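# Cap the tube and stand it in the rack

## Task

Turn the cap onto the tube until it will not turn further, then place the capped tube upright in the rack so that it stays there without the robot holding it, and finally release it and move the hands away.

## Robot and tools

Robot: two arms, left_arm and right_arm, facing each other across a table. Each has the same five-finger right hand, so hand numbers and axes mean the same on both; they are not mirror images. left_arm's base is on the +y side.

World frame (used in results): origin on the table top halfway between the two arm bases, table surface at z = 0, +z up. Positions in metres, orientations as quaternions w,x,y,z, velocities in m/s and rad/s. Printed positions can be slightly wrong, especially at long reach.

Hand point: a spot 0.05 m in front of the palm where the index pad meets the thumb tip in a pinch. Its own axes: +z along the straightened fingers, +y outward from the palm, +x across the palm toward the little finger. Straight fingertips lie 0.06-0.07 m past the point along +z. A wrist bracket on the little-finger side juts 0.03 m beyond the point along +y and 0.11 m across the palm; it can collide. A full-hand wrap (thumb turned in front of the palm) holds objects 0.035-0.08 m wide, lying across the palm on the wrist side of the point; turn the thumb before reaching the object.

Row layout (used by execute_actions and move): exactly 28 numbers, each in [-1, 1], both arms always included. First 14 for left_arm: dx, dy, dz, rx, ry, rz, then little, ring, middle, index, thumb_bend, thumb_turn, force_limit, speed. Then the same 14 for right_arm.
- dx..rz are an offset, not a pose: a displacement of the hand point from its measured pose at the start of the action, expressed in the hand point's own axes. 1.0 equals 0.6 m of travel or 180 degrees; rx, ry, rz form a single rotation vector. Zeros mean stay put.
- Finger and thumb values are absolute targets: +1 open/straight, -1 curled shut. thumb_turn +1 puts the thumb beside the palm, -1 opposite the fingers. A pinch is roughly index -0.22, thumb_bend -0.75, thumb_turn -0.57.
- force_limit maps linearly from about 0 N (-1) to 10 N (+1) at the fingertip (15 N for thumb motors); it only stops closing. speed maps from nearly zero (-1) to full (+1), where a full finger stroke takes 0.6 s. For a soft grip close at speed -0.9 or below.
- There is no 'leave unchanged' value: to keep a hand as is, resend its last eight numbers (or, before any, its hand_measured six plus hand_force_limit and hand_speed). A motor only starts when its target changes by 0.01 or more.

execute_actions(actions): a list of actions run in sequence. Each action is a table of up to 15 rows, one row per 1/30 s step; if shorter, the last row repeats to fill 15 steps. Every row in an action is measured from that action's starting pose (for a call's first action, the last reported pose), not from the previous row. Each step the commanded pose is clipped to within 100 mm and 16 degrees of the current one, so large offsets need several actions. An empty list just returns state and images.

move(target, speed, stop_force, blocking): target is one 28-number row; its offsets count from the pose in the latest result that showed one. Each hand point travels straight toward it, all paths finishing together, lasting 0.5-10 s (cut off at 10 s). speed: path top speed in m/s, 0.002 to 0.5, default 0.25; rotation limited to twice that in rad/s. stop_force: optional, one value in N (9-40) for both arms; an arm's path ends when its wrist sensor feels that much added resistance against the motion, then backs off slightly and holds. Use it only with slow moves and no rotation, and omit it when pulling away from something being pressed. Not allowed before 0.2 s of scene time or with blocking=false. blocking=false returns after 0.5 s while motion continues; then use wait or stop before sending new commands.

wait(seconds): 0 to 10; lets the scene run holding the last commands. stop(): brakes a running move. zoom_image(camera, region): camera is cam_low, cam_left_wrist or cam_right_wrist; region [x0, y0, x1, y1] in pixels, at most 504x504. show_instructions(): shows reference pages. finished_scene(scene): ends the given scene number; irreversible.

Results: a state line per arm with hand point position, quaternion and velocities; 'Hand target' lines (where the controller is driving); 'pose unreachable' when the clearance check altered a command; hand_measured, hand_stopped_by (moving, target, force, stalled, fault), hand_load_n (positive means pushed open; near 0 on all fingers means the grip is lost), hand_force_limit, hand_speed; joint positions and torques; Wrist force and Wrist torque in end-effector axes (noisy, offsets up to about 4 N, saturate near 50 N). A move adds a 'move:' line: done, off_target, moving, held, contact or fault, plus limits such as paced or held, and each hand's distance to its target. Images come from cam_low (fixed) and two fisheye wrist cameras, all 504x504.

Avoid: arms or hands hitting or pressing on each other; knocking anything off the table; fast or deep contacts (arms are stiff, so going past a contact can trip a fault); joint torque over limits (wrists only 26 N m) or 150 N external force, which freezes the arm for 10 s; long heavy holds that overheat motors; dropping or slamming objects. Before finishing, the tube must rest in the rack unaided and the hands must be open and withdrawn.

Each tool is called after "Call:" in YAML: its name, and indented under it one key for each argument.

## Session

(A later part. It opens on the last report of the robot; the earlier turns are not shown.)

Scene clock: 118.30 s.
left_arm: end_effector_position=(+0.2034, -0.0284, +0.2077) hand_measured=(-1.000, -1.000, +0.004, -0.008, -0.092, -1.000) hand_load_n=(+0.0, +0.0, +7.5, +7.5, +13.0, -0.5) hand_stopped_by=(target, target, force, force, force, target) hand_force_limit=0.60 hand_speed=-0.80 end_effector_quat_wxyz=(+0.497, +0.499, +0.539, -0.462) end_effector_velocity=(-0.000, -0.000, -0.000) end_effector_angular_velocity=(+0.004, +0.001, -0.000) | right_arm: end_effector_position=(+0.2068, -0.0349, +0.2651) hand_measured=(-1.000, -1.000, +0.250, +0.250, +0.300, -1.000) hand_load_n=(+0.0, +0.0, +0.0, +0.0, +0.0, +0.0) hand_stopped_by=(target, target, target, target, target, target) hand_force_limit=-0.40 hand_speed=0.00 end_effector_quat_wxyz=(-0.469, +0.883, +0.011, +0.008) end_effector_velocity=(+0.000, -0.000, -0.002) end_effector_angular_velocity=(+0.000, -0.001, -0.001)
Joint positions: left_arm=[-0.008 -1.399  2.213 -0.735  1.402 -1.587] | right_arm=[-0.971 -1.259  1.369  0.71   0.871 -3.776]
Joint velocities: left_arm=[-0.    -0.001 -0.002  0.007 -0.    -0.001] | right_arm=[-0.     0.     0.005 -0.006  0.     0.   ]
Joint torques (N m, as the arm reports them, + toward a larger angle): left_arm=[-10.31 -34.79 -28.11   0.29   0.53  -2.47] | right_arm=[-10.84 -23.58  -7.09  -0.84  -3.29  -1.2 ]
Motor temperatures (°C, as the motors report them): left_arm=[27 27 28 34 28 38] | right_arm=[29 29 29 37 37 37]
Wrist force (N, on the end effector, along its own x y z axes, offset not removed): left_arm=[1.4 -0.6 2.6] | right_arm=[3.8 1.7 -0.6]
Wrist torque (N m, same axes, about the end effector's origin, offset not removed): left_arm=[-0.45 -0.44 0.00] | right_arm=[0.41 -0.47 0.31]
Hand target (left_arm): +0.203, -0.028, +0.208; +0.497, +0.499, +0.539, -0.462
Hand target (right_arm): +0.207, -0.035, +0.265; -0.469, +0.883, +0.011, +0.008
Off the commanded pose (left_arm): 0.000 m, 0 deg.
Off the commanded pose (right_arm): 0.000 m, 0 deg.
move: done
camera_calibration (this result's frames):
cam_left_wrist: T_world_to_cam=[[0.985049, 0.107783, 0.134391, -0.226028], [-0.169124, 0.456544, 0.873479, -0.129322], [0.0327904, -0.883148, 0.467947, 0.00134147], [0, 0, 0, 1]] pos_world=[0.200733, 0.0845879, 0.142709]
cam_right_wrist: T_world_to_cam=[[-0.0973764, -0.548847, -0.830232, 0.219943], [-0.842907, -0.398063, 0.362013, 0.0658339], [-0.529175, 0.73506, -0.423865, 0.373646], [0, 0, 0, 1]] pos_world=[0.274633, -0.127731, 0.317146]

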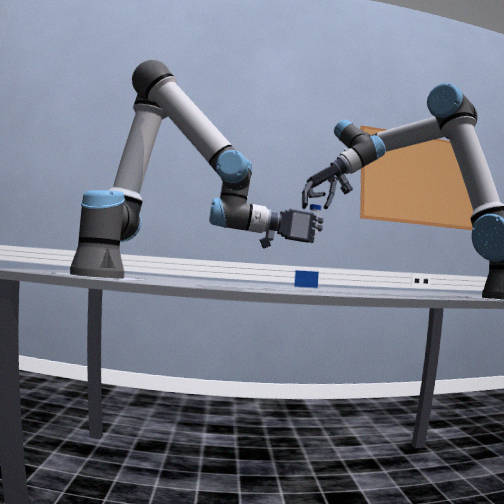

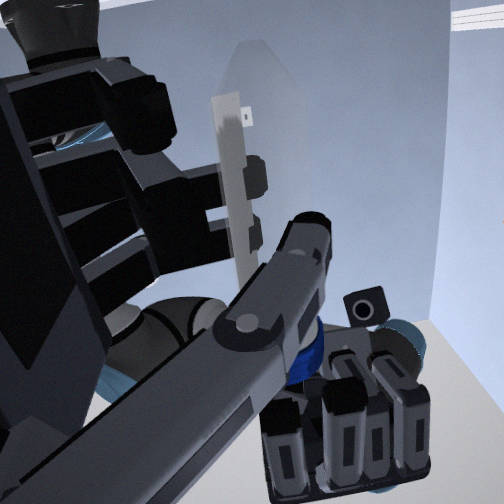

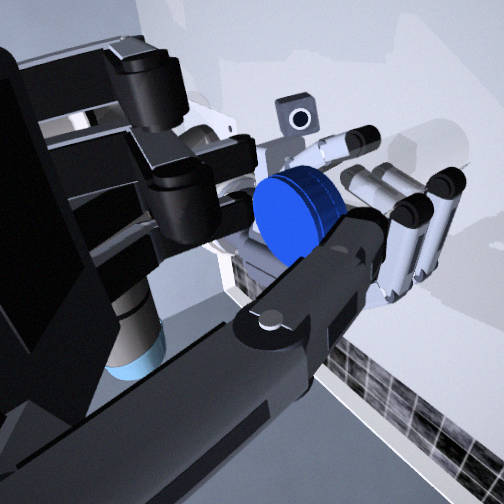

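Call:
execute_actions:
  actions:
    - [[0,0,0,0,0,0,-1,-1,-0.5,-0.5,-0.2,-1,0.6,-0.8,-0.003,0,0.006,0,0,0,-1,-1,0.14,0.14,0.07,-1,-0.6,-0.5]]
    - [[0,0,0,0,0,0,-1,-1,-0.5,-0.5,-0.2,-1,0.6,-0.8,0,0,0,0,0,0,-1,-1,-0.05,-0.05,-0.15,-1,-0.6,-0.88]]
    - [[0,0,0,0,0,0,-1,-1,-0.5,-0.5,-0.2,-1,0.6,-0.8,0,0,0,0,0,0,-1,-1,-0.05,-0.05,-0.15,-1,-0.6,-0.88]]
    - [[0,0,0,0,0,0,-1,-1,-0.5,-0.5,-0.2,-1,0.6,-0.8,0,0,0,0,0,0,-1,-1,-0.05,-0.05,-0.2,-1,0.3,-0.88]]

Call:
move:
  target: [0,0,0,0,0,0,-1,-1,-0.5,-0.5,-0.2,-1,0.6,-0.8,0.0002,-0.001,0.0015,-0.001,0.037,0.025,-1,-1,-0.05,-0.05,-0.2,-1,0.3,-0.88]
  speed: 0.1

Scene clock: 120.63 s.
left_arm: end_effector_position=(+0.2034, -0.0284, +0.2078) hand_measured=(-1.000, -1.000, +0.004, -0.008, -0.092, -1.000) hand_load_n=(+0.0, +0.0, +7.0, +9.5, +12.5, +1.0) hand_stopped_by=(target, target, force, force, force, target) hand_force_limit=0.60 hand_speed=-0.80 end_effector_quat_wxyz=(+0.497, +0.499, +0.539, -0.463) end_effector_velocity=(+0.001, +0.000, +0.001) end_effector_angular_velocity=(-0.002, +0.000, +0.001) | right_arm: end_effector_position=(+0.2050, -0.0320, +0.2631) hand_measured=(-1.000, -1.000, +0.048, +0.054, -0.046, -1.000) hand_load_n=(+0.0, +0.0, +5.0, +4.0, +7.0, +0.5) hand_stopped_by=(target, target, force, force, moving, target) hand_force_limit=0.30 hand_speed=-0.88 end_effector_quat_wxyz=(-0.469, +0.883, +0.011, +0.008) end_effector_velocity=(+0.000, +0.000, -0.000) end_effector_angular_velocity=(+0.000, -0.000, +0.001)
Joint positions: left_arm=[-0.008 -1.399  2.213 -0.735  1.402 -1.587] | right_arm=[-0.963 -1.256  1.369  0.702  0.876 -3.769]
Joint velocities: left_arm=[ 0.001 -0.001 -0.    -0.    -0.    -0.   ] | right_arm=[ 0.     0.001  0.    -0.001 -0.001 -0.   ]
Joint torques (N m, as the arm reports them, + toward a larger angle): left_arm=[ -9.74 -19.24 -12.14  -2.86  -0.61  -0.66] | right_arm=[ -1.88 -26.12 -30.16   0.68   0.17  -0.03]
Motor temperatures (°C, as the motors report them): left_arm=[27 27 28 34 28 38] | right_arm=[29 29 29 37 37 37]
Wrist force (N, on the end effector, along its own x y z axes, offset not removed): left_arm=[-0.3 -0.8 4.0] | right_arm=[-1.3 -1.1 -0.7]
Wrist torque (N m, same axes, about the end effector's origin, offset not removed): left_arm=[-0.37 -0.33 0.00] | right_arm=[0.38 0.22 -0.09]
Hand target (left_arm): +0.203, -0.028, +0.208; +0.497, +0.499, +0.539, -0.463
Hand target (right_arm): +0.205, -0.032, +0.263; -0.469, +0.883, +0.011, +0.008
Off the commanded pose (left_arm): 0.000 m, 0 deg.
Off the commanded pose (right_arm): 0.000 m, 0 deg.
camera_calibration (this result's frames):
cam_left_wrist: T_world_to_cam=[[0.985072, 0.107733, 0.134264, -0.225992], [-0.168996, 0.456777, 0.873381, -0.129415], [0.0327637, -0.883033, 0.468165, 0.0012029], [0, 0, 0, 1]] pos_world=[0.200708, 0.0845229, 0.142808]
cam_right_wrist: T_world_to_cam=[[-0.0973905, -0.548846, -0.830231, 0.219686], [-0.842901, -0.398063, 0.362027, 0.0662403], [-0.529181, 0.73506, -0.423855, 0.369684], [0, 0, 0, 1]] pos_world=[0.272859, -0.124799, 0.315102]

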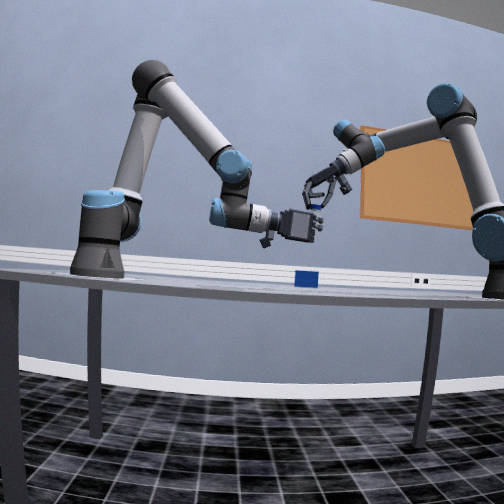

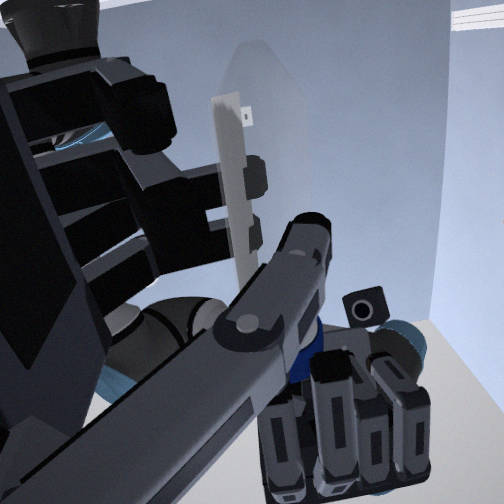

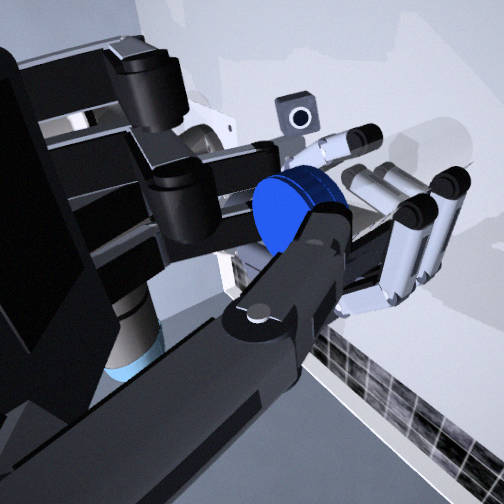

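Scene clock: 121.73 s.
left_arm: end_effector_position=(+0.2034, -0.0284, +0.2078) hand_measured=(-1.000, -1.000, +0.004, -0.008, -0.092, -1.000) hand_load_n=(+0.0, +0.0, +5.0, +7.5, +13.0, +0.0) hand_stopped_by=(target, target, force, force, force, target) hand_force_limit=0.60 hand_speed=-0.80 end_effector_quat_wxyz=(+0.497, +0.499, +0.539, -0.463) end_effector_velocity=(-0.000, -0.000, +0.000) end_effector_angular_velocity=(-0.000, +0.001, +0.000) | right_arm: end_effector_position=(+0.2051, -0.0309, +0.2631) hand_measured=(-1.000, -1.000, +0.048, +0.056, -0.076, -1.000) hand_load_n=(+0.0, +0.0, +5.5, +5.5, +8.0, -3.0) hand_stopped_by=(target, target, force, force, force, target) hand_force_limit=0.30 hand_speed=-0.88 end_effector_quat_wxyz=(+0.468, -0.882, +0.050, -0.040) end_effector_velocity=(-0.000, +0.000, -0.001) end_effector_angular_velocity=(-0.001, -0.000, -0.011)
Joint positions: left_arm=[-0.008 -1.399  2.213 -0.735  1.402 -1.587] | right_arm=[-0.93  -1.307  1.422  0.613  1.    -3.619]
Joint velocities: left_arm=[-0.    -0.    -0.     0.    -0.    -0.001] | right_arm=[ 0.004 -0.003  0.004 -0.007  0.011  0.011]
Joint torques (N m, as the arm reports them, + toward a larger angle): left_arm=[ -9.24 -17.8  -12.31  -2.36  -0.56  -0.79] | right_arm=[  9.85 -38.78  -7.13  -0.55   2.55   2.28]
Motor temperatures (°C, as the motors report them): left_arm=[27 27 28 34 28 38] | right_arm=[29 29 29 37 37 37]
Wrist force (N, on the end effector, along its own x y z axes, offset not removed): left_arm=[1.9 -2.3 3.3] | right_arm=[3.3 -4.2 2.2]
Wrist torque (N m, same axes, about the end effector's origin, offset not removed): left_arm=[-0.46 -0.32 -0.07] | right_arm=[0.01 -0.46 0.19]
Hand target (left_arm): +0.203, -0.028, +0.208; +0.497, +0.499, +0.539, -0.463
Hand target (right_arm): +0.205, -0.031, +0.263; -0.468, +0.882, -0.051, +0.041
Off the commanded pose (left_arm): 0.000 m, 0 deg.
Off the commanded pose (right_arm): 0.000 m, 0 deg.
move: done
camera_calibration (this result's frames):
cam_left_wrist: T_world_to_cam=[[0.985072, 0.107733, 0.134263, -0.225992], [-0.168996, 0.456779, 0.873381, -0.129415], [0.0327638, -0.883033, 0.468166, 0.00120237], [0, 0, 0, 1]] pos_world=[0.200708, 0.0845227, 0.142808]
cam_right_wrist: T_world_to_cam=[[-0.17262, -0.529884, -0.830317, 0.236382], [-0.889913, -0.277432, 0.362058, 0.0801103], [-0.422205, 0.801408, -0.42366, 0.349029], [0, 0, 0, 1]] pos_world=[0.259457, -0.132234, 0.315137]

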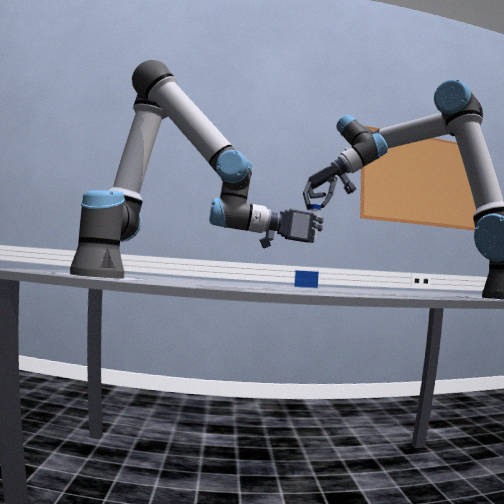

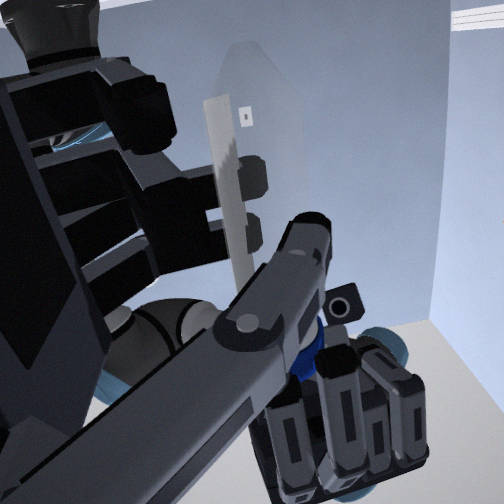

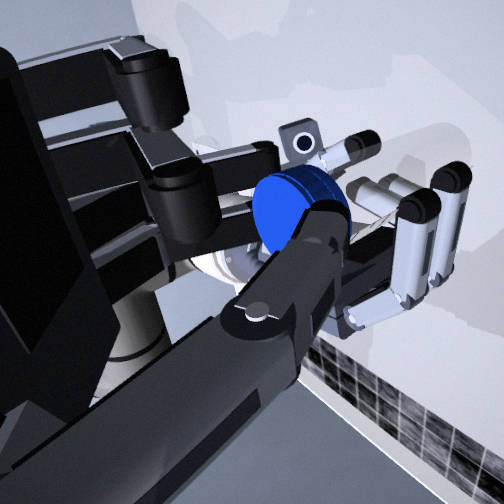

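Call:
move:
  target: [0,0,0,0,0,0,-1,-1,0.4,0.4,0.5,-1,0.6,-0.3,0,0,0,0,0,0,-1,-1,-0.05,-0.05,-0.2,-1,0.3,-0.88]

Call:
move:
  target: [0,-0.14,-0.09,0,0,0,-1,-1,0.4,0.4,0.5,-1,0.6,-0.3,0,0,0,0,0,0,-1,-1,-0.05,-0.05,-0.2,-1,0.3,-0.88]
  speed: 0.15

Call:
move:
  target: [0,0,0,0,0,0,-1,-1,0.4,0.4,0.5,-1,0.6,-0.3,0.497,0.09,0.045,-0.005,0.1656,0.112,-1,-1,-0.05,-0.05,-0.2,-1,0.3,-0.88]
  speed: 0.2

Call:
zoom_image:
  camera: "cam_low"
  region: [280,215,360,295]

Call:
zoom_image:
  camera: "cam_right_wrist"
  region: [280,30,504,254]

Scene clock: 123.30 s.
left_arm: end_effector_position=(+0.2034, -0.0284, +0.2078) hand_measured=(-1.000, -1.000, +0.400, +0.400, +0.500, -1.000) hand_load_n=(+0.0, +0.0, +0.0, +0.0, +0.0, +0.0) hand_stopped_by=(target, target, target, target, target, target) hand_force_limit=0.60 hand_speed=-0.30 end_effector_quat_wxyz=(+0.497, +0.499, +0.539, -0.463) end_effector_velocity=(+0.001, +0.000, +0.000) end_effector_angular_velocity=(-0.000, +0.000, +0.001) | right_arm: end_effector_position=(+0.2051, -0.0309, +0.2631) hand_measured=(-1.000, -1.000, +0.048, +0.056, -0.076, -1.000) hand_load_n=(+0.0, +0.0, +3.5, +6.0, +8.0, +0.5) hand_stopped_by=(target, target, force, force, force, target) hand_force_limit=0.30 hand_speed=-0.88 end_effector_quat_wxyz=(+0.468, -0.882, +0.050, -0.040) end_effector_velocity=(-0.000, -0.000, +0.000) end_effector_angular_velocity=(+0.000, -0.001, +0.001)
Joint positions: left_arm=[-0.008 -1.399  2.213 -0.735  1.402 -1.587] | right_arm=[-0.93  -1.307  1.422  0.613  1.    -3.619]
Joint velocities: left_arm=[ 0.001 -0.    -0.     0.    -0.    -0.   ] | right_arm=[ 0.    -0.001 -0.     0.     0.    -0.001]
Joint torques (N m, as the arm reports them, + toward a larger angle): left_arm=[ -8.46 -19.1  -11.68  -2.47  -0.6   -0.79] | right_arm=[-10.5  -21.74 -32.51   2.48  -3.17  -2.37]
Motor temperatures (°C, as the motors report them): left_arm=[27 27 28 34 28 38] | right_arm=[29 29 29 37 37 37]
Wrist force (N, on the end effector, along its own x y z axes, offset not removed): left_arm=[0.4 -1.5 1.3] | right_arm=[0.6 -2.6 1.0]
Wrist torque (N m, same axes, about the end effector's origin, offset not removed): left_arm=[-0.51 -0.31 -0.05] | right_arm=[-0.51 0.04 -0.01]
Hand target (left_arm): +0.203, -0.028, +0.208; +0.497, +0.499, +0.539, -0.463
Hand target (right_arm): +0.205, -0.031, +0.263; -0.468, +0.882, -0.050, +0.040
Off the commanded pose (left_arm): 0.000 m, 0 deg.
Off the commanded pose (right_arm): 0.000 m, 0 deg.
move: done
camera_calibration (this result's frames):
cam_left_wrist: T_world_to_cam=[[0.985072, 0.107734, 0.134263, -0.225992], [-0.168996, 0.456779, 0.873381, -0.129415], [0.0327638, -0.883033, 0.468166, 0.00120227], [0, 0, 0, 1]] pos_world=[0.200708, 0.0845226, 0.142808]
cam_right_wrist: T_world_to_cam=[[-0.172618, -0.529883, -0.830318, 0.236382], [-0.889914, -0.277432, 0.362057, 0.0801102], [-0.422204, 0.801409, -0.42366, 0.349029], [0, 0, 0, 1]] pos_world=[0.259456, -0.132234, 0.315138]

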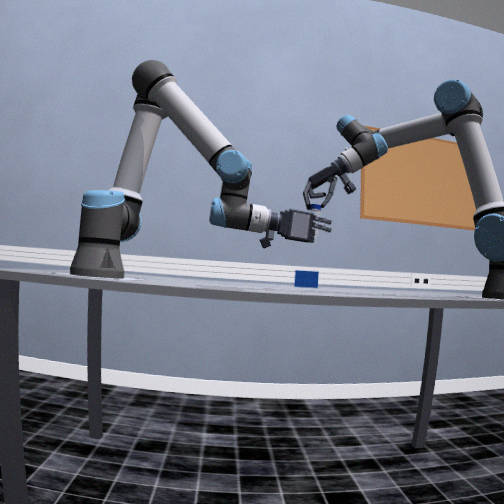

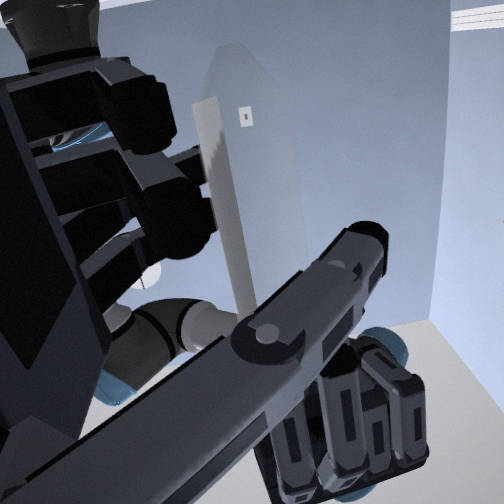

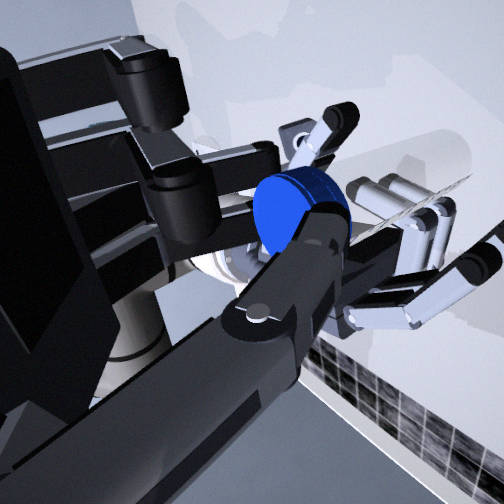

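Scene clock: 124.53 s.
left_arm: end_effector_position=(+0.1155, +0.0188, +0.2119) hand_measured=(-1.000, -1.000, +0.400, +0.400, +0.500, -1.000) hand_load_n=(+0.0, +0.0, +0.0, +0.0, +0.0, +0.0) hand_stopped_by=(target, target, target, target, target, target) hand_force_limit=0.60 hand_speed=-0.30 end_effector_quat_wxyz=(+0.497, +0.498, +0.539, -0.463) end_effector_velocity=(-0.002, +0.001, -0.000) end_effector_angular_velocity=(+0.001, +0.001, +0.003) | right_arm: end_effector_position=(+0.2051, -0.0309, +0.2631) hand_measured=(-1.000, -1.000, +0.048, +0.056, -0.076, -1.000) hand_load_n=(+0.0, +0.0, +3.5, +6.0, +8.0, +0.5) hand_stopped_by=(target, target, force, force, force, target) hand_force_limit=0.30 hand_speed=-0.88 end_effector_quat_wxyz=(+0.468, -0.882, +0.050, -0.040) end_effector_velocity=(+0.000, +0.000, -0.001) end_effector_angular_velocity=(-0.001, -0.000, -0.001)
Joint positions: left_arm=[-0.332 -1.551  2.373 -0.733  1.08  -1.617] | right_arm=[-0.93  -1.307  1.422  0.613  1.    -3.619]
Joint velocities: left_arm=[-0.011 -0.003  0.002  0.002 -0.013 -0.002] | right_arm=[ 0.     0.001  0.    -0.     0.001 -0.   ]
Joint torques (N m, as the arm reports them, + toward a larger angle): left_arm=[-11.71 -27.96  -4.31   0.33  -1.67  -2.66] | right_arm=[ -9.75 -22.58 -32.41   2.44  -3.03  -2.31]
Motor temperatures (°C, as the motors report them): left_arm=[27 27 28 34 28 38] | right_arm=[29 29 29 37 37 37]
Wrist force (N, on the end effector, along its own x y z axes, offset not removed): left_arm=[2.0 -1.8 1.0] | right_arm=[-0.8 3.7 -2.6]
Wrist torque (N m, same axes, about the end effector's origin, offset not removed): left_arm=[-0.58 -0.50 -0.01] | right_arm=[0.73 0.48 0.11]
Hand target (left_arm): +0.115, +0.019, +0.212; +0.497, +0.498, +0.539, -0.463
Hand target (right_arm): +0.205, -0.031, +0.263; -0.468, +0.882, -0.050, +0.040
Off the commanded pose (left_arm): 0.000 m, 0 deg.
Off the commanded pose (right_arm): 0.000 m, 0 deg.
move: done
camera_calibration (this result's frames):
cam_left_wrist: T_world_to_cam=[[0.985289, 0.107408, 0.132926, -0.144846], [-0.167647, 0.456497, 0.873788, -0.169619], [0.0331716, -0.883218, 0.467788, 0.0438694], [0, 0, 0, 1]] pos_world=[0.112824, 0.131734, 0.146943]
cam_right_wrist: T_world_to_cam=[[-0.172619, -0.529883, -0.830317, 0.236382], [-0.889913, -0.277432, 0.362057, 0.0801102], [-0.422205, 0.801408, -0.42366, 0.349029], [0, 0, 0, 1]] pos_world=[0.259457, -0.132234, 0.315137]

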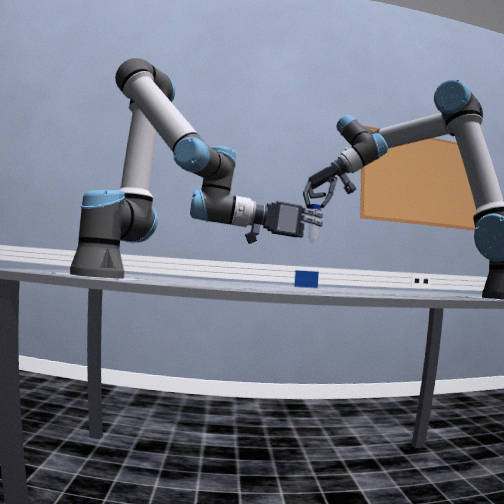

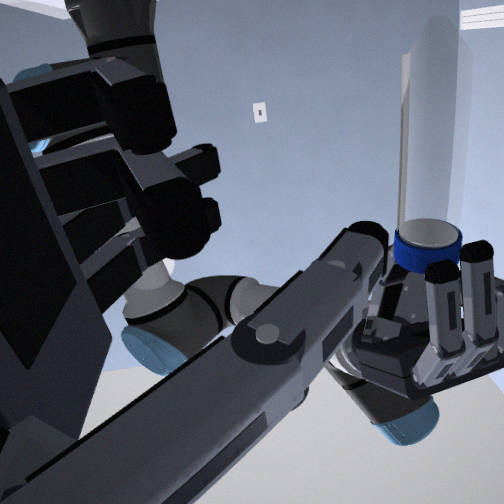

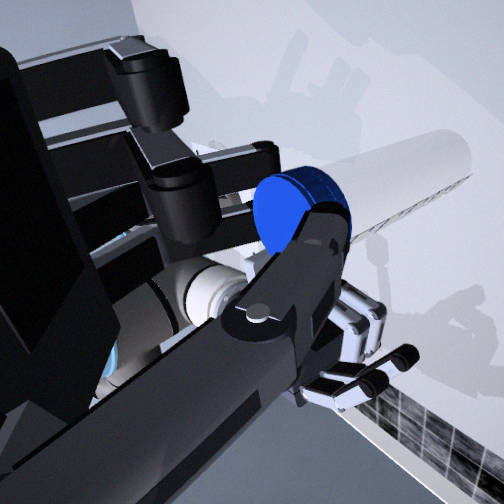

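Scene clock: 126.70 s.
left_arm: end_effector_position=(+0.1155, +0.0188, +0.2119) hand_measured=(-1.000, -1.000, +0.400, +0.400, +0.500, -1.000) hand_load_n=(+0.0, +0.0, +0.0, +0.0, +0.0, +0.0) hand_stopped_by=(target, target, target, target, target, target) hand_force_limit=0.60 hand_speed=-0.30 end_effector_quat_wxyz=(+0.497, +0.498, +0.539, -0.463) end_effector_velocity=(-0.000, -0.000, +0.000) end_effector_angular_velocity=(-0.000, +0.001, +0.000) | right_arm: end_effector_position=(+0.5010, -0.0769, +0.2101) hand_measured=(-1.000, -1.000, +0.048, +0.056, -0.076, -1.000) hand_load_n=(+0.0, +0.0, +3.5, +6.0, +8.0, +0.5) hand_stopped_by=(target, target, force, force, force, target) hand_force_limit=0.30 hand_speed=-0.88 end_effector_quat_wxyz=(+0.432, -0.823, +0.320, -0.183) end_effector_velocity=(+0.002, +0.000, -0.000) end_effector_angular_velocity=(-0.000, +0.001, -0.002)
Joint positions: left_arm=[-0.332 -1.551  2.373 -0.733  1.08  -1.617] | right_arm=[-1.174 -1.023  1.134  0.51   1.302 -3.358]
Joint velocities: left_arm=[-0.     0.    -0.    -0.    -0.    -0.001] | right_arm=[-0.     0.005 -0.007  0.003  0.002  0.002]
Joint torques (N m, as the arm reports them, + toward a larger angle): left_arm=[ 11.22  -3.65 -26.4   -3.11   1.2    2.73] | right_arm=[-10.37 -33.52 -32.79   1.99   2.49   2.33]
Motor temperatures (°C, as the motors report them): left_arm=[27 27 28 34 28 38] | right_arm=[29 29 29 37 37 37]
Wrist force (N, on the end effector, along its own x y z axes, offset not removed): left_arm=[0.0 -1.4 0.6] | right_arm=[0.9 -1.1 2.0]
Wrist torque (N m, same axes, about the end effector's origin, offset not removed): left_arm=[-0.42 -0.18 -0.07] | right_arm=[-0.07 -0.14 -0.02]
Hand target (left_arm): +0.116, +0.019, +0.212; +0.497, +0.498, +0.539, -0.463
Hand target (right_arm): +0.501, -0.077, +0.210; -0.432, +0.823, -0.320, +0.183
Off the commanded pose (left_arm): 0.000 m, 0 deg.
Off the commanded pose (right_arm): 0.001 m, 0 deg.
move: done
camera_calibration (this result's frames):
cam_left_wrist: T_world_to_cam=[[0.985289, 0.107408, 0.132926, -0.144846], [-0.167647, 0.456497, 0.873788, -0.169619], [0.0331719, -0.883218, 0.467788, 0.0438693], [0, 0, 0, 1]] pos_world=[0.112824, 0.131734, 0.146943]
cam_right_wrist: T_world_to_cam=[[-0.451435, -0.328203, -0.829752, 0.374121], [-0.882952, 0.298583, 0.362276, 0.390615], [0.12885, 0.896176, -0.424578, 0.219713], [0, 0, 0, 1]] pos_world=[0.485476, -0.190745, 0.262203]

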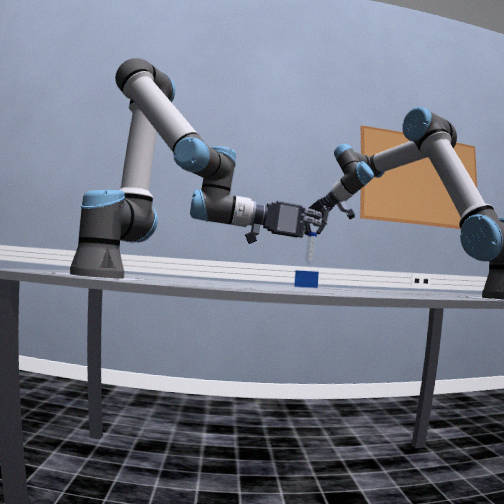

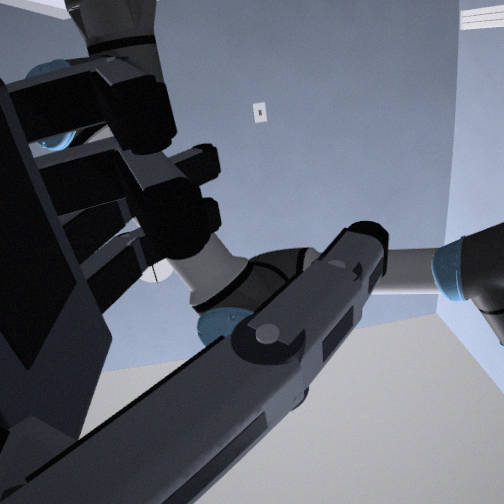

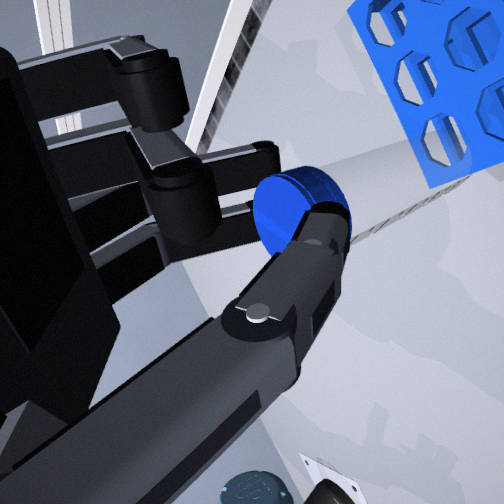

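Region (280, 215, 360, 295) of cam_low's 504x504 image, scaled by 6.300, with more detail than that image has.

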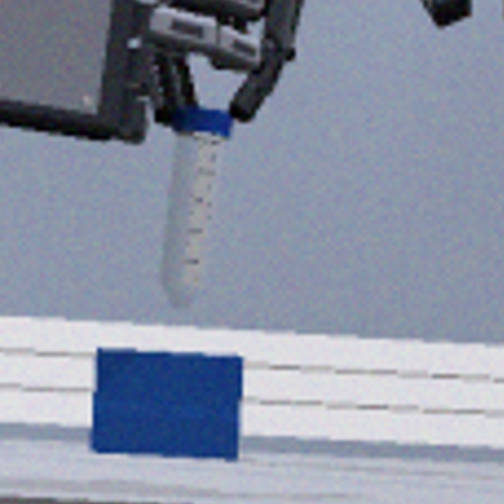

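Region (280, 30, 504, 254) of cam_right_wrist's 504x504 image, scaled by 2.250, with more detail than that image has.

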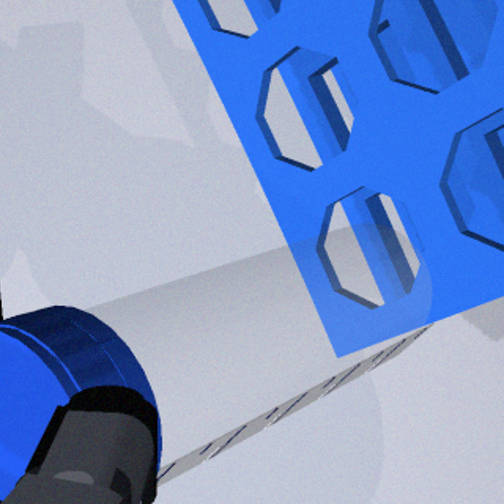

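Call:
move:
  target: [0,0,0,0,0,0,-1,-1,0.4,0.4,0.5,-1,0.6,-0.3,-0.014,0.009,0.061,0,0.011,-0.0166,-1,-1,-0.05,-0.05,-0.2,-1,0.3,-0.88]
  speed: 0.08

Call:
zoom_image:
  camera: "cam_low"
  region: [280,215,360,295]

Call:
zoom_image:
  camera: "cam_right_wrist"
  region: [330,60,504,234]

Scene clock: 128.00 s.
left_arm: end_effector_position=(+0.1155, +0.0188, +0.2119) hand_measured=(-1.000, -1.000, +0.400, +0.400, +0.500, -1.000) hand_load_n=(+0.0, +0.0, +0.0, +0.0, +0.0, +0.0) hand_stopped_by=(target, target, target, target, target, target) hand_force_limit=0.60 hand_speed=-0.30 end_effector_quat_wxyz=(+0.497, +0.498, +0.539, -0.463) end_effector_velocity=(+0.000, +0.000, -0.000) end_effector_angular_velocity=(+0.001, -0.001, -0.000) | right_arm: end_effector_position=(+0.5139, -0.0518, +0.1850) hand_measured=(-1.000, -1.000, +0.048, +0.056, -0.076, -1.000) hand_load_n=(+0.0, +0.0, +3.5, +6.0, +8.0, +0.5) hand_stopped_by=(target, target, force, force, force, target) hand_force_limit=0.30 hand_speed=-0.88 end_effector_quat_wxyz=(+0.421, -0.828, +0.306, -0.208) end_effector_velocity=(+0.001, +0.002, -0.002) end_effector_angular_velocity=(-0.004, -0.003, -0.000)
Joint positions: left_arm=[-0.332 -1.551  2.373 -0.733  1.08  -1.617] | right_arm=[-1.126 -0.951  1.077  0.479  1.375 -3.38 ]
Joint velocities: left_arm=[0.    0.001 0.    0.    0.    0.   ] | right_arm=[ 0.003  0.006 -0.005 -0.001  0.005 -0.002]
Joint torques (N m, as the arm reports them, + toward a larger angle): left_arm=[ 11.17  -4.11 -26.13  -3.03   1.45   2.48] | right_arm=[  8.76 -37.7  -32.06  -1.56   2.58  -2.4 ]
Motor temperatures (°C, as the motors report them): left_arm=[27 27 28 34 28 38] | right_arm=[29 29 29 37 37 37]
Wrist force (N, on the end effector, along its own x y z axes, offset not removed): left_arm=[1.1 -2.3 1.4] | right_arm=[1.5 0.4 -4.3]
Wrist torque (N m, same axes, about the end effector's origin, offset not removed): left_arm=[-0.66 -0.43 -0.01] | right_arm=[0.60 0.25 0.03]
Hand target (left_arm): +0.116, +0.019, +0.212; +0.497, +0.498, +0.539, -0.463
Hand target (right_arm): +0.514, -0.052, +0.185; -0.421, +0.828, -0.306, +0.208
Off the commanded pose (left_arm): 0.000 m, 0 deg.
Off the commanded pose (right_arm): 0.000 m, 0 deg.
move: done
camera_calibration (this result's frames):
cam_left_wrist: T_world_to_cam=[[0.985289, 0.107409, 0.132926, -0.144846], [-0.167647, 0.456497, 0.873788, -0.169619], [0.0331719, -0.883218, 0.467788, 0.0438693], [0, 0, 0, 1]] pos_world=[0.112824, 0.131734, 0.146943]
cam_right_wrist: T_world_to_cam=[[-0.413525, -0.363863, -0.834626, 0.346951], [-0.898344, 0.312302, 0.308943, 0.422066], [0.148243, 0.877537, -0.456019, 0.179854], [0, 0, 0, 1]] pos_world=[0.495971, -0.163398, 0.241197]

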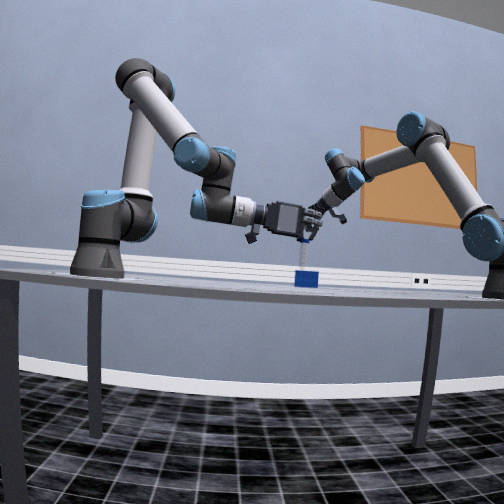

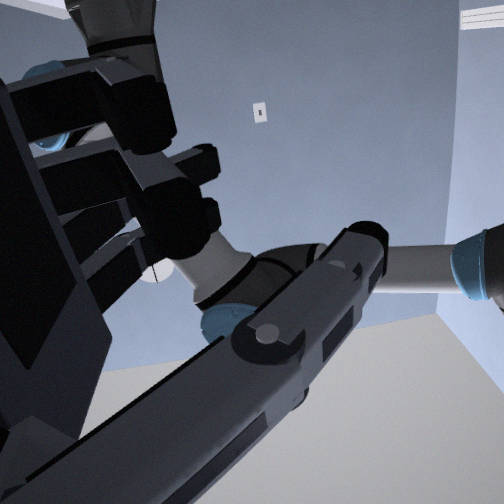

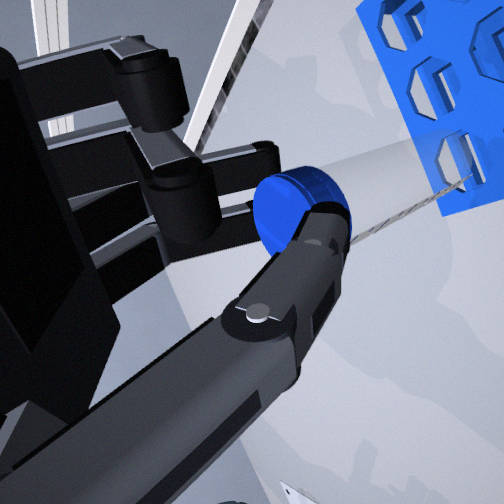

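Region (280, 215, 360, 295) of cam_low's 504x504 image, scaled by 6.300, with more detail than that image has.

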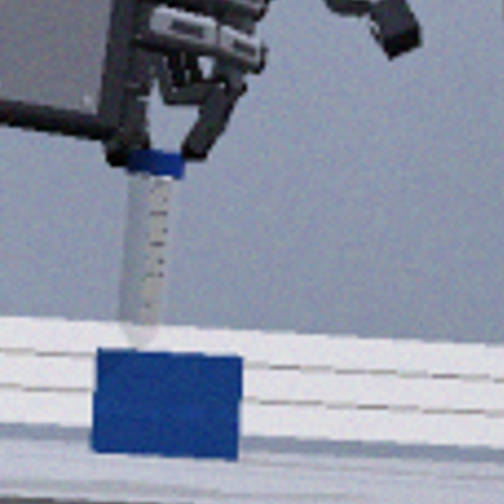

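Region (330, 60, 504, 234) of cam_right_wrist's 504x504 image, scaled by 2.897, with more detail than that image has.

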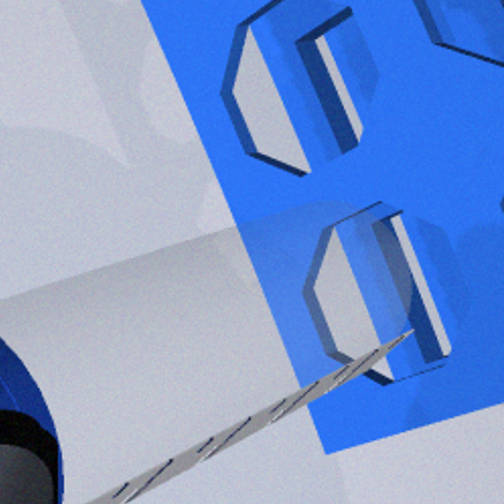

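Call:
move:
  target: [0,0,0,0,0,0,-1,-1,0.4,0.4,0.5,-1,0.6,-0.3,-0.0083,0.0103,0.003,0,0,0,-1,-1,-0.05,-0.05,-0.2,-1,0.3,-0.88]
  speed: 0.03

Call:
move:
  target: [0,0,0,0,0,0,-1,-1,0.4,0.4,0.5,-1,0.6,-0.3,-0.0017,0.0165,0.0112,0,0,0,-1,-1,-0.05,-0.05,-0.2,-1,0.3,-0.88]
  speed: 0.015
  stop_force: 9

Call:
zoom_image:
  camera: "cam_right_wrist"
  region: [330,60,504,234]

Scene clock: 129.20 s.
left_arm: end_effector_position=(+0.1155, +0.0188, +0.2119) hand_measured=(-1.000, -1.000, +0.400, +0.400, +0.500, -1.000) hand_load_n=(+0.0, +0.0, +0.0, +0.0, +0.0, +0.0) hand_stopped_by=(target, target, target, target, target, target) hand_force_limit=0.60 hand_speed=-0.30 end_effector_quat_wxyz=(+0.497, +0.498, +0.539, -0.463) end_effector_velocity=(-0.000, -0.000, -0.000) end_effector_angular_velocity=(+0.001, -0.001, -0.000) | right_arm: end_effector_position=(+0.5094, -0.0503, +0.1786) hand_measured=(-1.000, -1.000, +0.048, +0.056, -0.076, -1.000) hand_load_n=(+0.0, +0.0, +3.5, +6.0, +8.0, +0.5) hand_stopped_by=(target, target, force, force, force, target) hand_force_limit=0.30 hand_speed=-0.88 end_effector_quat_wxyz=(+0.421, -0.828, +0.306, -0.208) end_effector_velocity=(-0.001, +0.000, -0.001) end_effector_angular_velocity=(-0.000, -0.001, +0.001)
Joint positions: left_arm=[-0.332 -1.551  2.373 -0.733  1.08  -1.617] | right_arm=[-1.119 -0.955  1.1    0.46   1.38  -3.376]
Joint velocities: left_arm=[-0.     0.001 -0.     0.     0.     0.001] | right_arm=[ 0.001 -0.001  0.006 -0.005  0.001 -0.   ]
Joint torques (N m, as the arm reports them, + toward a larger angle): left_arm=[ 11.55  -3.86 -26.66  -3.07   1.42   2.62] | right_arm=[  9.99 -51.67  -9.16  -1.53   2.64   2.33]
Motor temperatures (°C, as the motors report them): left_arm=[27 27 28 34 28 38] | right_arm=[29 29 29 37 37 37]
Wrist force (N, on the end effector, along its own x y z axes, offset not removed): left_arm=[0.6 -0.6 2.2] | right_arm=[1.8 -2.0 0.6]
Wrist torque (N m, same axes, about the end effector's origin, offset not removed): left_arm=[-0.47 -0.34 -0.08] | right_arm=[-0.13 -0.11 0.07]
Hand target (left_arm): +0.116, +0.019, +0.212; +0.497, +0.498, +0.539, -0.463
Hand target (right_arm): +0.509, -0.050, +0.179; -0.421, +0.828, -0.306, +0.208
Off the commanded pose (left_arm): 0.000 m, 0 deg.
Off the commanded pose (right_arm): 0.000 m, 0 deg.
move: done
camera_calibration (this result's frames):
cam_left_wrist: T_world_to_cam=[[0.985289, 0.107408, 0.132926, -0.144846], [-0.167647, 0.456497, 0.873788, -0.169619], [0.0331717, -0.883218, 0.467788, 0.0438692], [0, 0, 0, 1]] pos_world=[0.112824, 0.131734, 0.146943]
cam_right_wrist: T_world_to_cam=[[-0.413549, -0.363889, -0.834603, 0.340352], [-0.898336, 0.312303, 0.308964, 0.419515], [0.14822, 0.877526, -0.456048, 0.17625], [0, 0, 0, 1]] pos_world=[0.491494, -0.16183, 0.234822]

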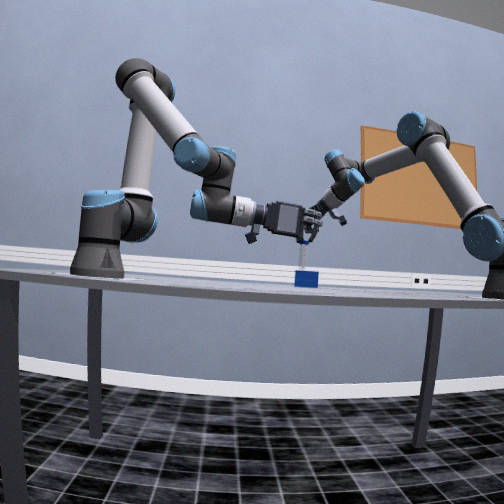

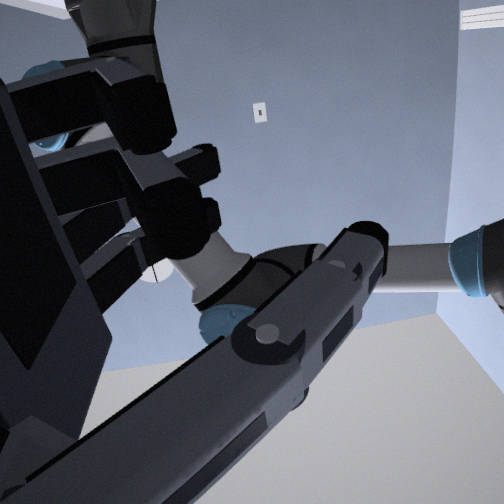

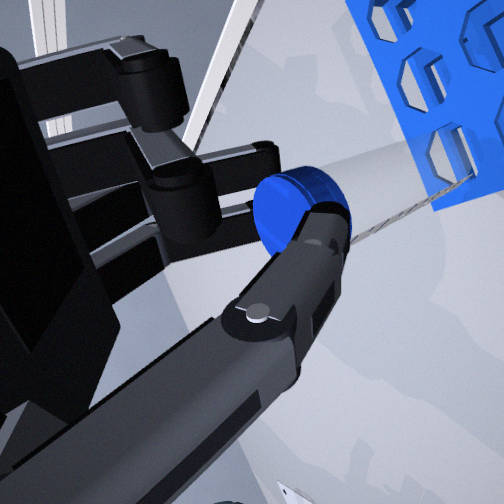

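Scene clock: 130.27 s.
left_arm: end_effector_position=(+0.1155, +0.0188, +0.2119) hand_measured=(-1.000, -1.000, +0.400, +0.400, +0.500, -1.000) hand_load_n=(+0.0, +0.0, +0.0, +0.0, +0.0, +0.0) hand_stopped_by=(target, target, target, target, target, target) hand_force_limit=0.60 hand_speed=-0.30 end_effector_quat_wxyz=(+0.497, +0.498, +0.539, -0.463) end_effector_velocity=(+0.000, +0.000, +0.000) end_effector_angular_velocity=(-0.001, +0.001, +0.000) | right_arm: end_effector_position=(+0.5094, -0.0503, +0.1669) hand_measured=(-1.000, -1.000, +0.048, +0.056, -0.076, -1.000) hand_load_n=(+0.0, +0.0, +3.5, +6.0, +8.0, +0.5) hand_stopped_by=(target, target, force, force, force, target) hand_force_limit=0.30 hand_speed=-0.88 end_effector_quat_wxyz=(+0.421, -0.828, +0.306, -0.208) end_effector_velocity=(+0.000, -0.000, -0.003) end_effector_angular_velocity=(-0.002, -0.001, -0.000)
Joint positions: left_arm=[-0.332 -1.551  2.373 -0.733  1.08  -1.617] | right_arm=[-1.119 -0.95   1.122  0.433  1.38  -3.376]
Joint velocities: left_arm=[ 0.    -0.    -0.    -0.     0.    -0.001] | right_arm=[-0.     0.001  0.005 -0.005  0.001 -0.002]
Joint torques (N m, as the arm reports them, + toward a larger angle): left_arm=[ 11.54  -4.48 -25.7   -2.93   1.35   2.42] | right_arm=[-10.56 -35.73  -8.32  -1.53  -2.19  -2.35]
Motor temperatures (°C, as the motors report them): left_arm=[27 27 28 34 28 38] | right_arm=[29 29 29 37 37 37]
Wrist force (N, on the end effector, along its own x y z axes, offset not removed): left_arm=[1.7 -0.7 2.6] | right_arm=[1.8 2.4 -0.4]
Wrist torque (N m, same axes, about the end effector's origin, offset not removed): left_arm=[-0.47 -0.51 0.00] | right_arm=[0.74 -0.35 0.36]
Hand target (left_arm): +0.116, +0.019, +0.212; +0.497, +0.498, +0.539, -0.463
Hand target (right_arm): +0.509, -0.050, +0.167; -0.421, +0.828, -0.306, +0.208
Off the commanded pose (left_arm): 0.000 m, 0 deg.
Off the commanded pose (right_arm): 0.000 m, 0 deg.
move: done
camera_calibration (this result's frames):
cam_left_wrist: T_world_to_cam=[[0.985289, 0.107408, 0.132926, -0.144846], [-0.167647, 0.456497, 0.873788, -0.169619], [0.0331717, -0.883218, 0.467788, 0.0438692], [0, 0, 0, 1]] pos_world=[0.112824, 0.131734, 0.146943]
cam_right_wrist: T_world_to_cam=[[-0.413567, -0.363905, -0.834587, 0.330542], [-0.898323, 0.312345, 0.308959, 0.423157], [0.148248, 0.877504, -0.45608, 0.17088], [0, 0, 0, 1]] pos_world=[0.4915, -0.161834, 0.223063]

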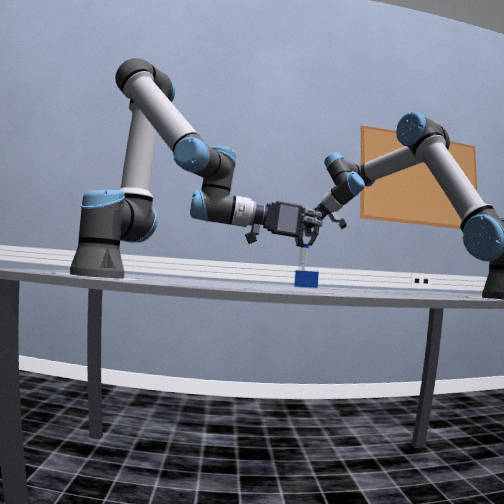

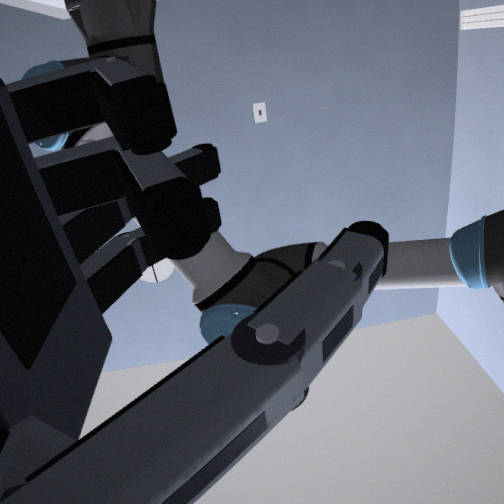

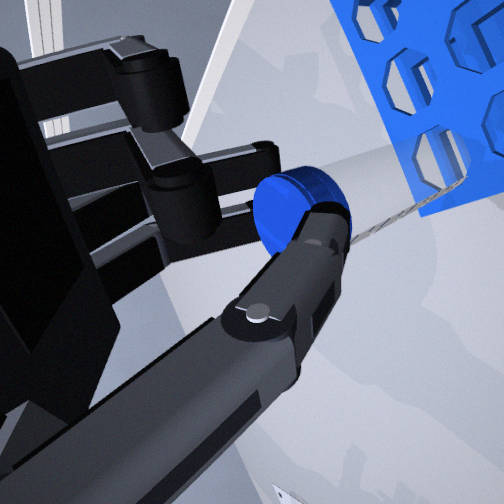

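Region (330, 60, 504, 234) of cam_right_wrist's 504x504 image, scaled by 2.897, with more detail than that image has.

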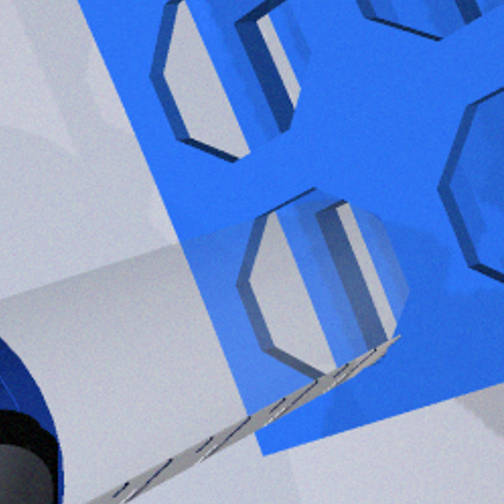

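Entering; slightly forward and down.

Call:
move:
  target: [0,0,0,0,0,0,-1,-1,0.4,0.4,0.5,-1,0.6,-0.3,-0.0056,0.052,0.038,0,0,0,-1,-1,-0.05,-0.05,-0.2,-1,0.3,-0.88]
  speed: 0.015
  stop_force: 10

Scene clock: 133.37 s.
left_arm: end_effector_position=(+0.1155, +0.0188, +0.2119) hand_measured=(-1.000, -1.000, +0.400, +0.400, +0.500, -1.000) hand_load_n=(+0.0, +0.0, +0.0, +0.0, +0.0, +0.0) hand_stopped_by=(target, target, target, target, target, target) hand_force_limit=0.60 hand_speed=-0.30 end_effector_quat_wxyz=(+0.497, +0.498, +0.539, -0.463) end_effector_velocity=(-0.000, -0.000, -0.001) end_effector_angular_velocity=(+0.002, +0.000, -0.000) | right_arm: end_effector_position=(+0.5102, -0.0493, +0.1289) hand_measured=(-1.000, -1.000, +0.048, +0.056, -0.076, -1.000) hand_load_n=(+0.0, +0.0, +4.0, +6.5, +7.5, +0.0) hand_stopped_by=(target, target, force, force, force, target) hand_force_limit=0.30 hand_speed=-0.88 end_effector_quat_wxyz=(+0.421, -0.828, +0.306, -0.208) end_effector_velocity=(-0.000, -0.000, +0.003) end_effector_angular_velocity=(-0.002, -0.000, +0.000)
Joint positions: left_arm=[-0.332 -1.551  2.373 -0.733  1.08  -1.617] | right_arm=[-1.119 -0.926  1.181  0.35   1.381 -3.376]
Joint velocities: left_arm=[-0.     0.001  0.     0.     0.    -0.001] | right_arm=[ 0.    -0.002 -0.005  0.008  0.001 -0.002]
Joint torques (N m, as the arm reports them, + toward a larger angle): left_arm=[ 10.56  -3.98 -25.46  -3.07   1.37   2.63] | right_arm=[  9.14 -44.93 -26.54   3.25   2.85   1.88]
Motor temperatures (°C, as the motors report them): left_arm=[27 27 28 34 28 38] | right_arm=[29 29 29 37 37 37]
Wrist force (N, on the end effector, along its own x y z axes, offset not removed): left_arm=[1.5 -0.7 1.6] | right_arm=[1.7 -9.2 -7.9]
Wrist torque (N m, same axes, about the end effector's origin, offset not removed): left_arm=[-0.48 -0.39 0.00] | right_arm=[0.33 0.18 -0.08]
Hand target (left_arm): +0.116, +0.019, +0.212; +0.497, +0.498, +0.539, -0.463
Hand target (right_arm): +0.510, -0.049, +0.129; -0.421, +0.828, -0.306, +0.208
Off the commanded pose (left_arm): 0.000 m, 0 deg.
Off the commanded pose (right_arm): 0.001 m, 0 deg.
move: contact (right_arm)
camera_calibration (this result's frames):
cam_left_wrist: T_world_to_cam=[[0.985289, 0.107408, 0.132926, -0.144846], [-0.167647, 0.456497, 0.873788, -0.169619], [0.0331715, -0.883218, 0.467788, 0.0438692], [0, 0, 0, 1]] pos_world=[0.112824, 0.131734, 0.146943]
cam_right_wrist: T_world_to_cam=[[-0.413801, -0.364041, -0.834411, 0.299577], [-0.898239, 0.312382, 0.309167, 0.435245], [0.148106, 0.877434, -0.45626, 0.152666], [0, 0, 0, 1]] pos_world=[0.492309, -0.160859, 0.185063]

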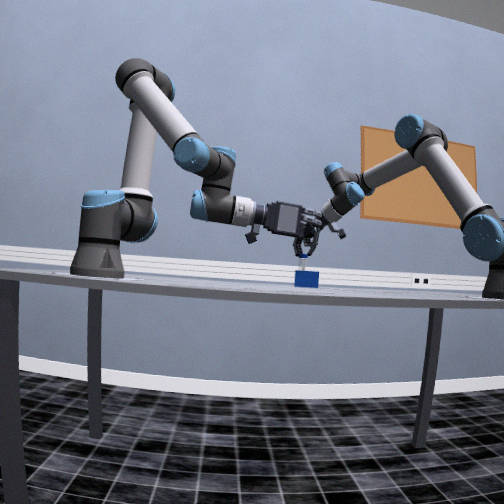

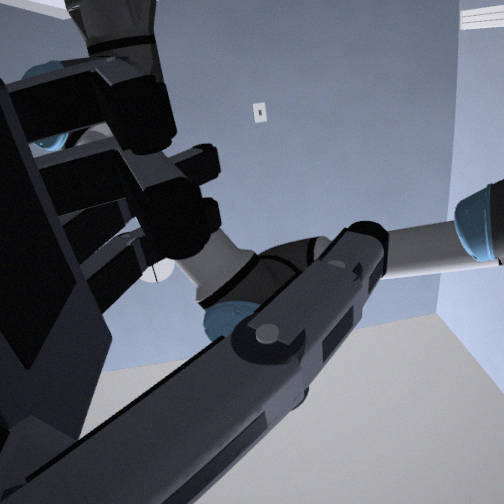

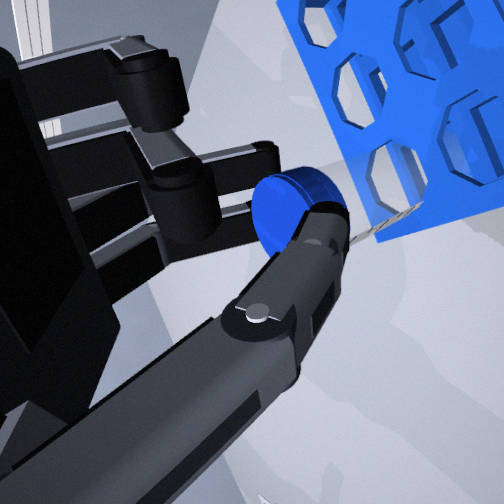

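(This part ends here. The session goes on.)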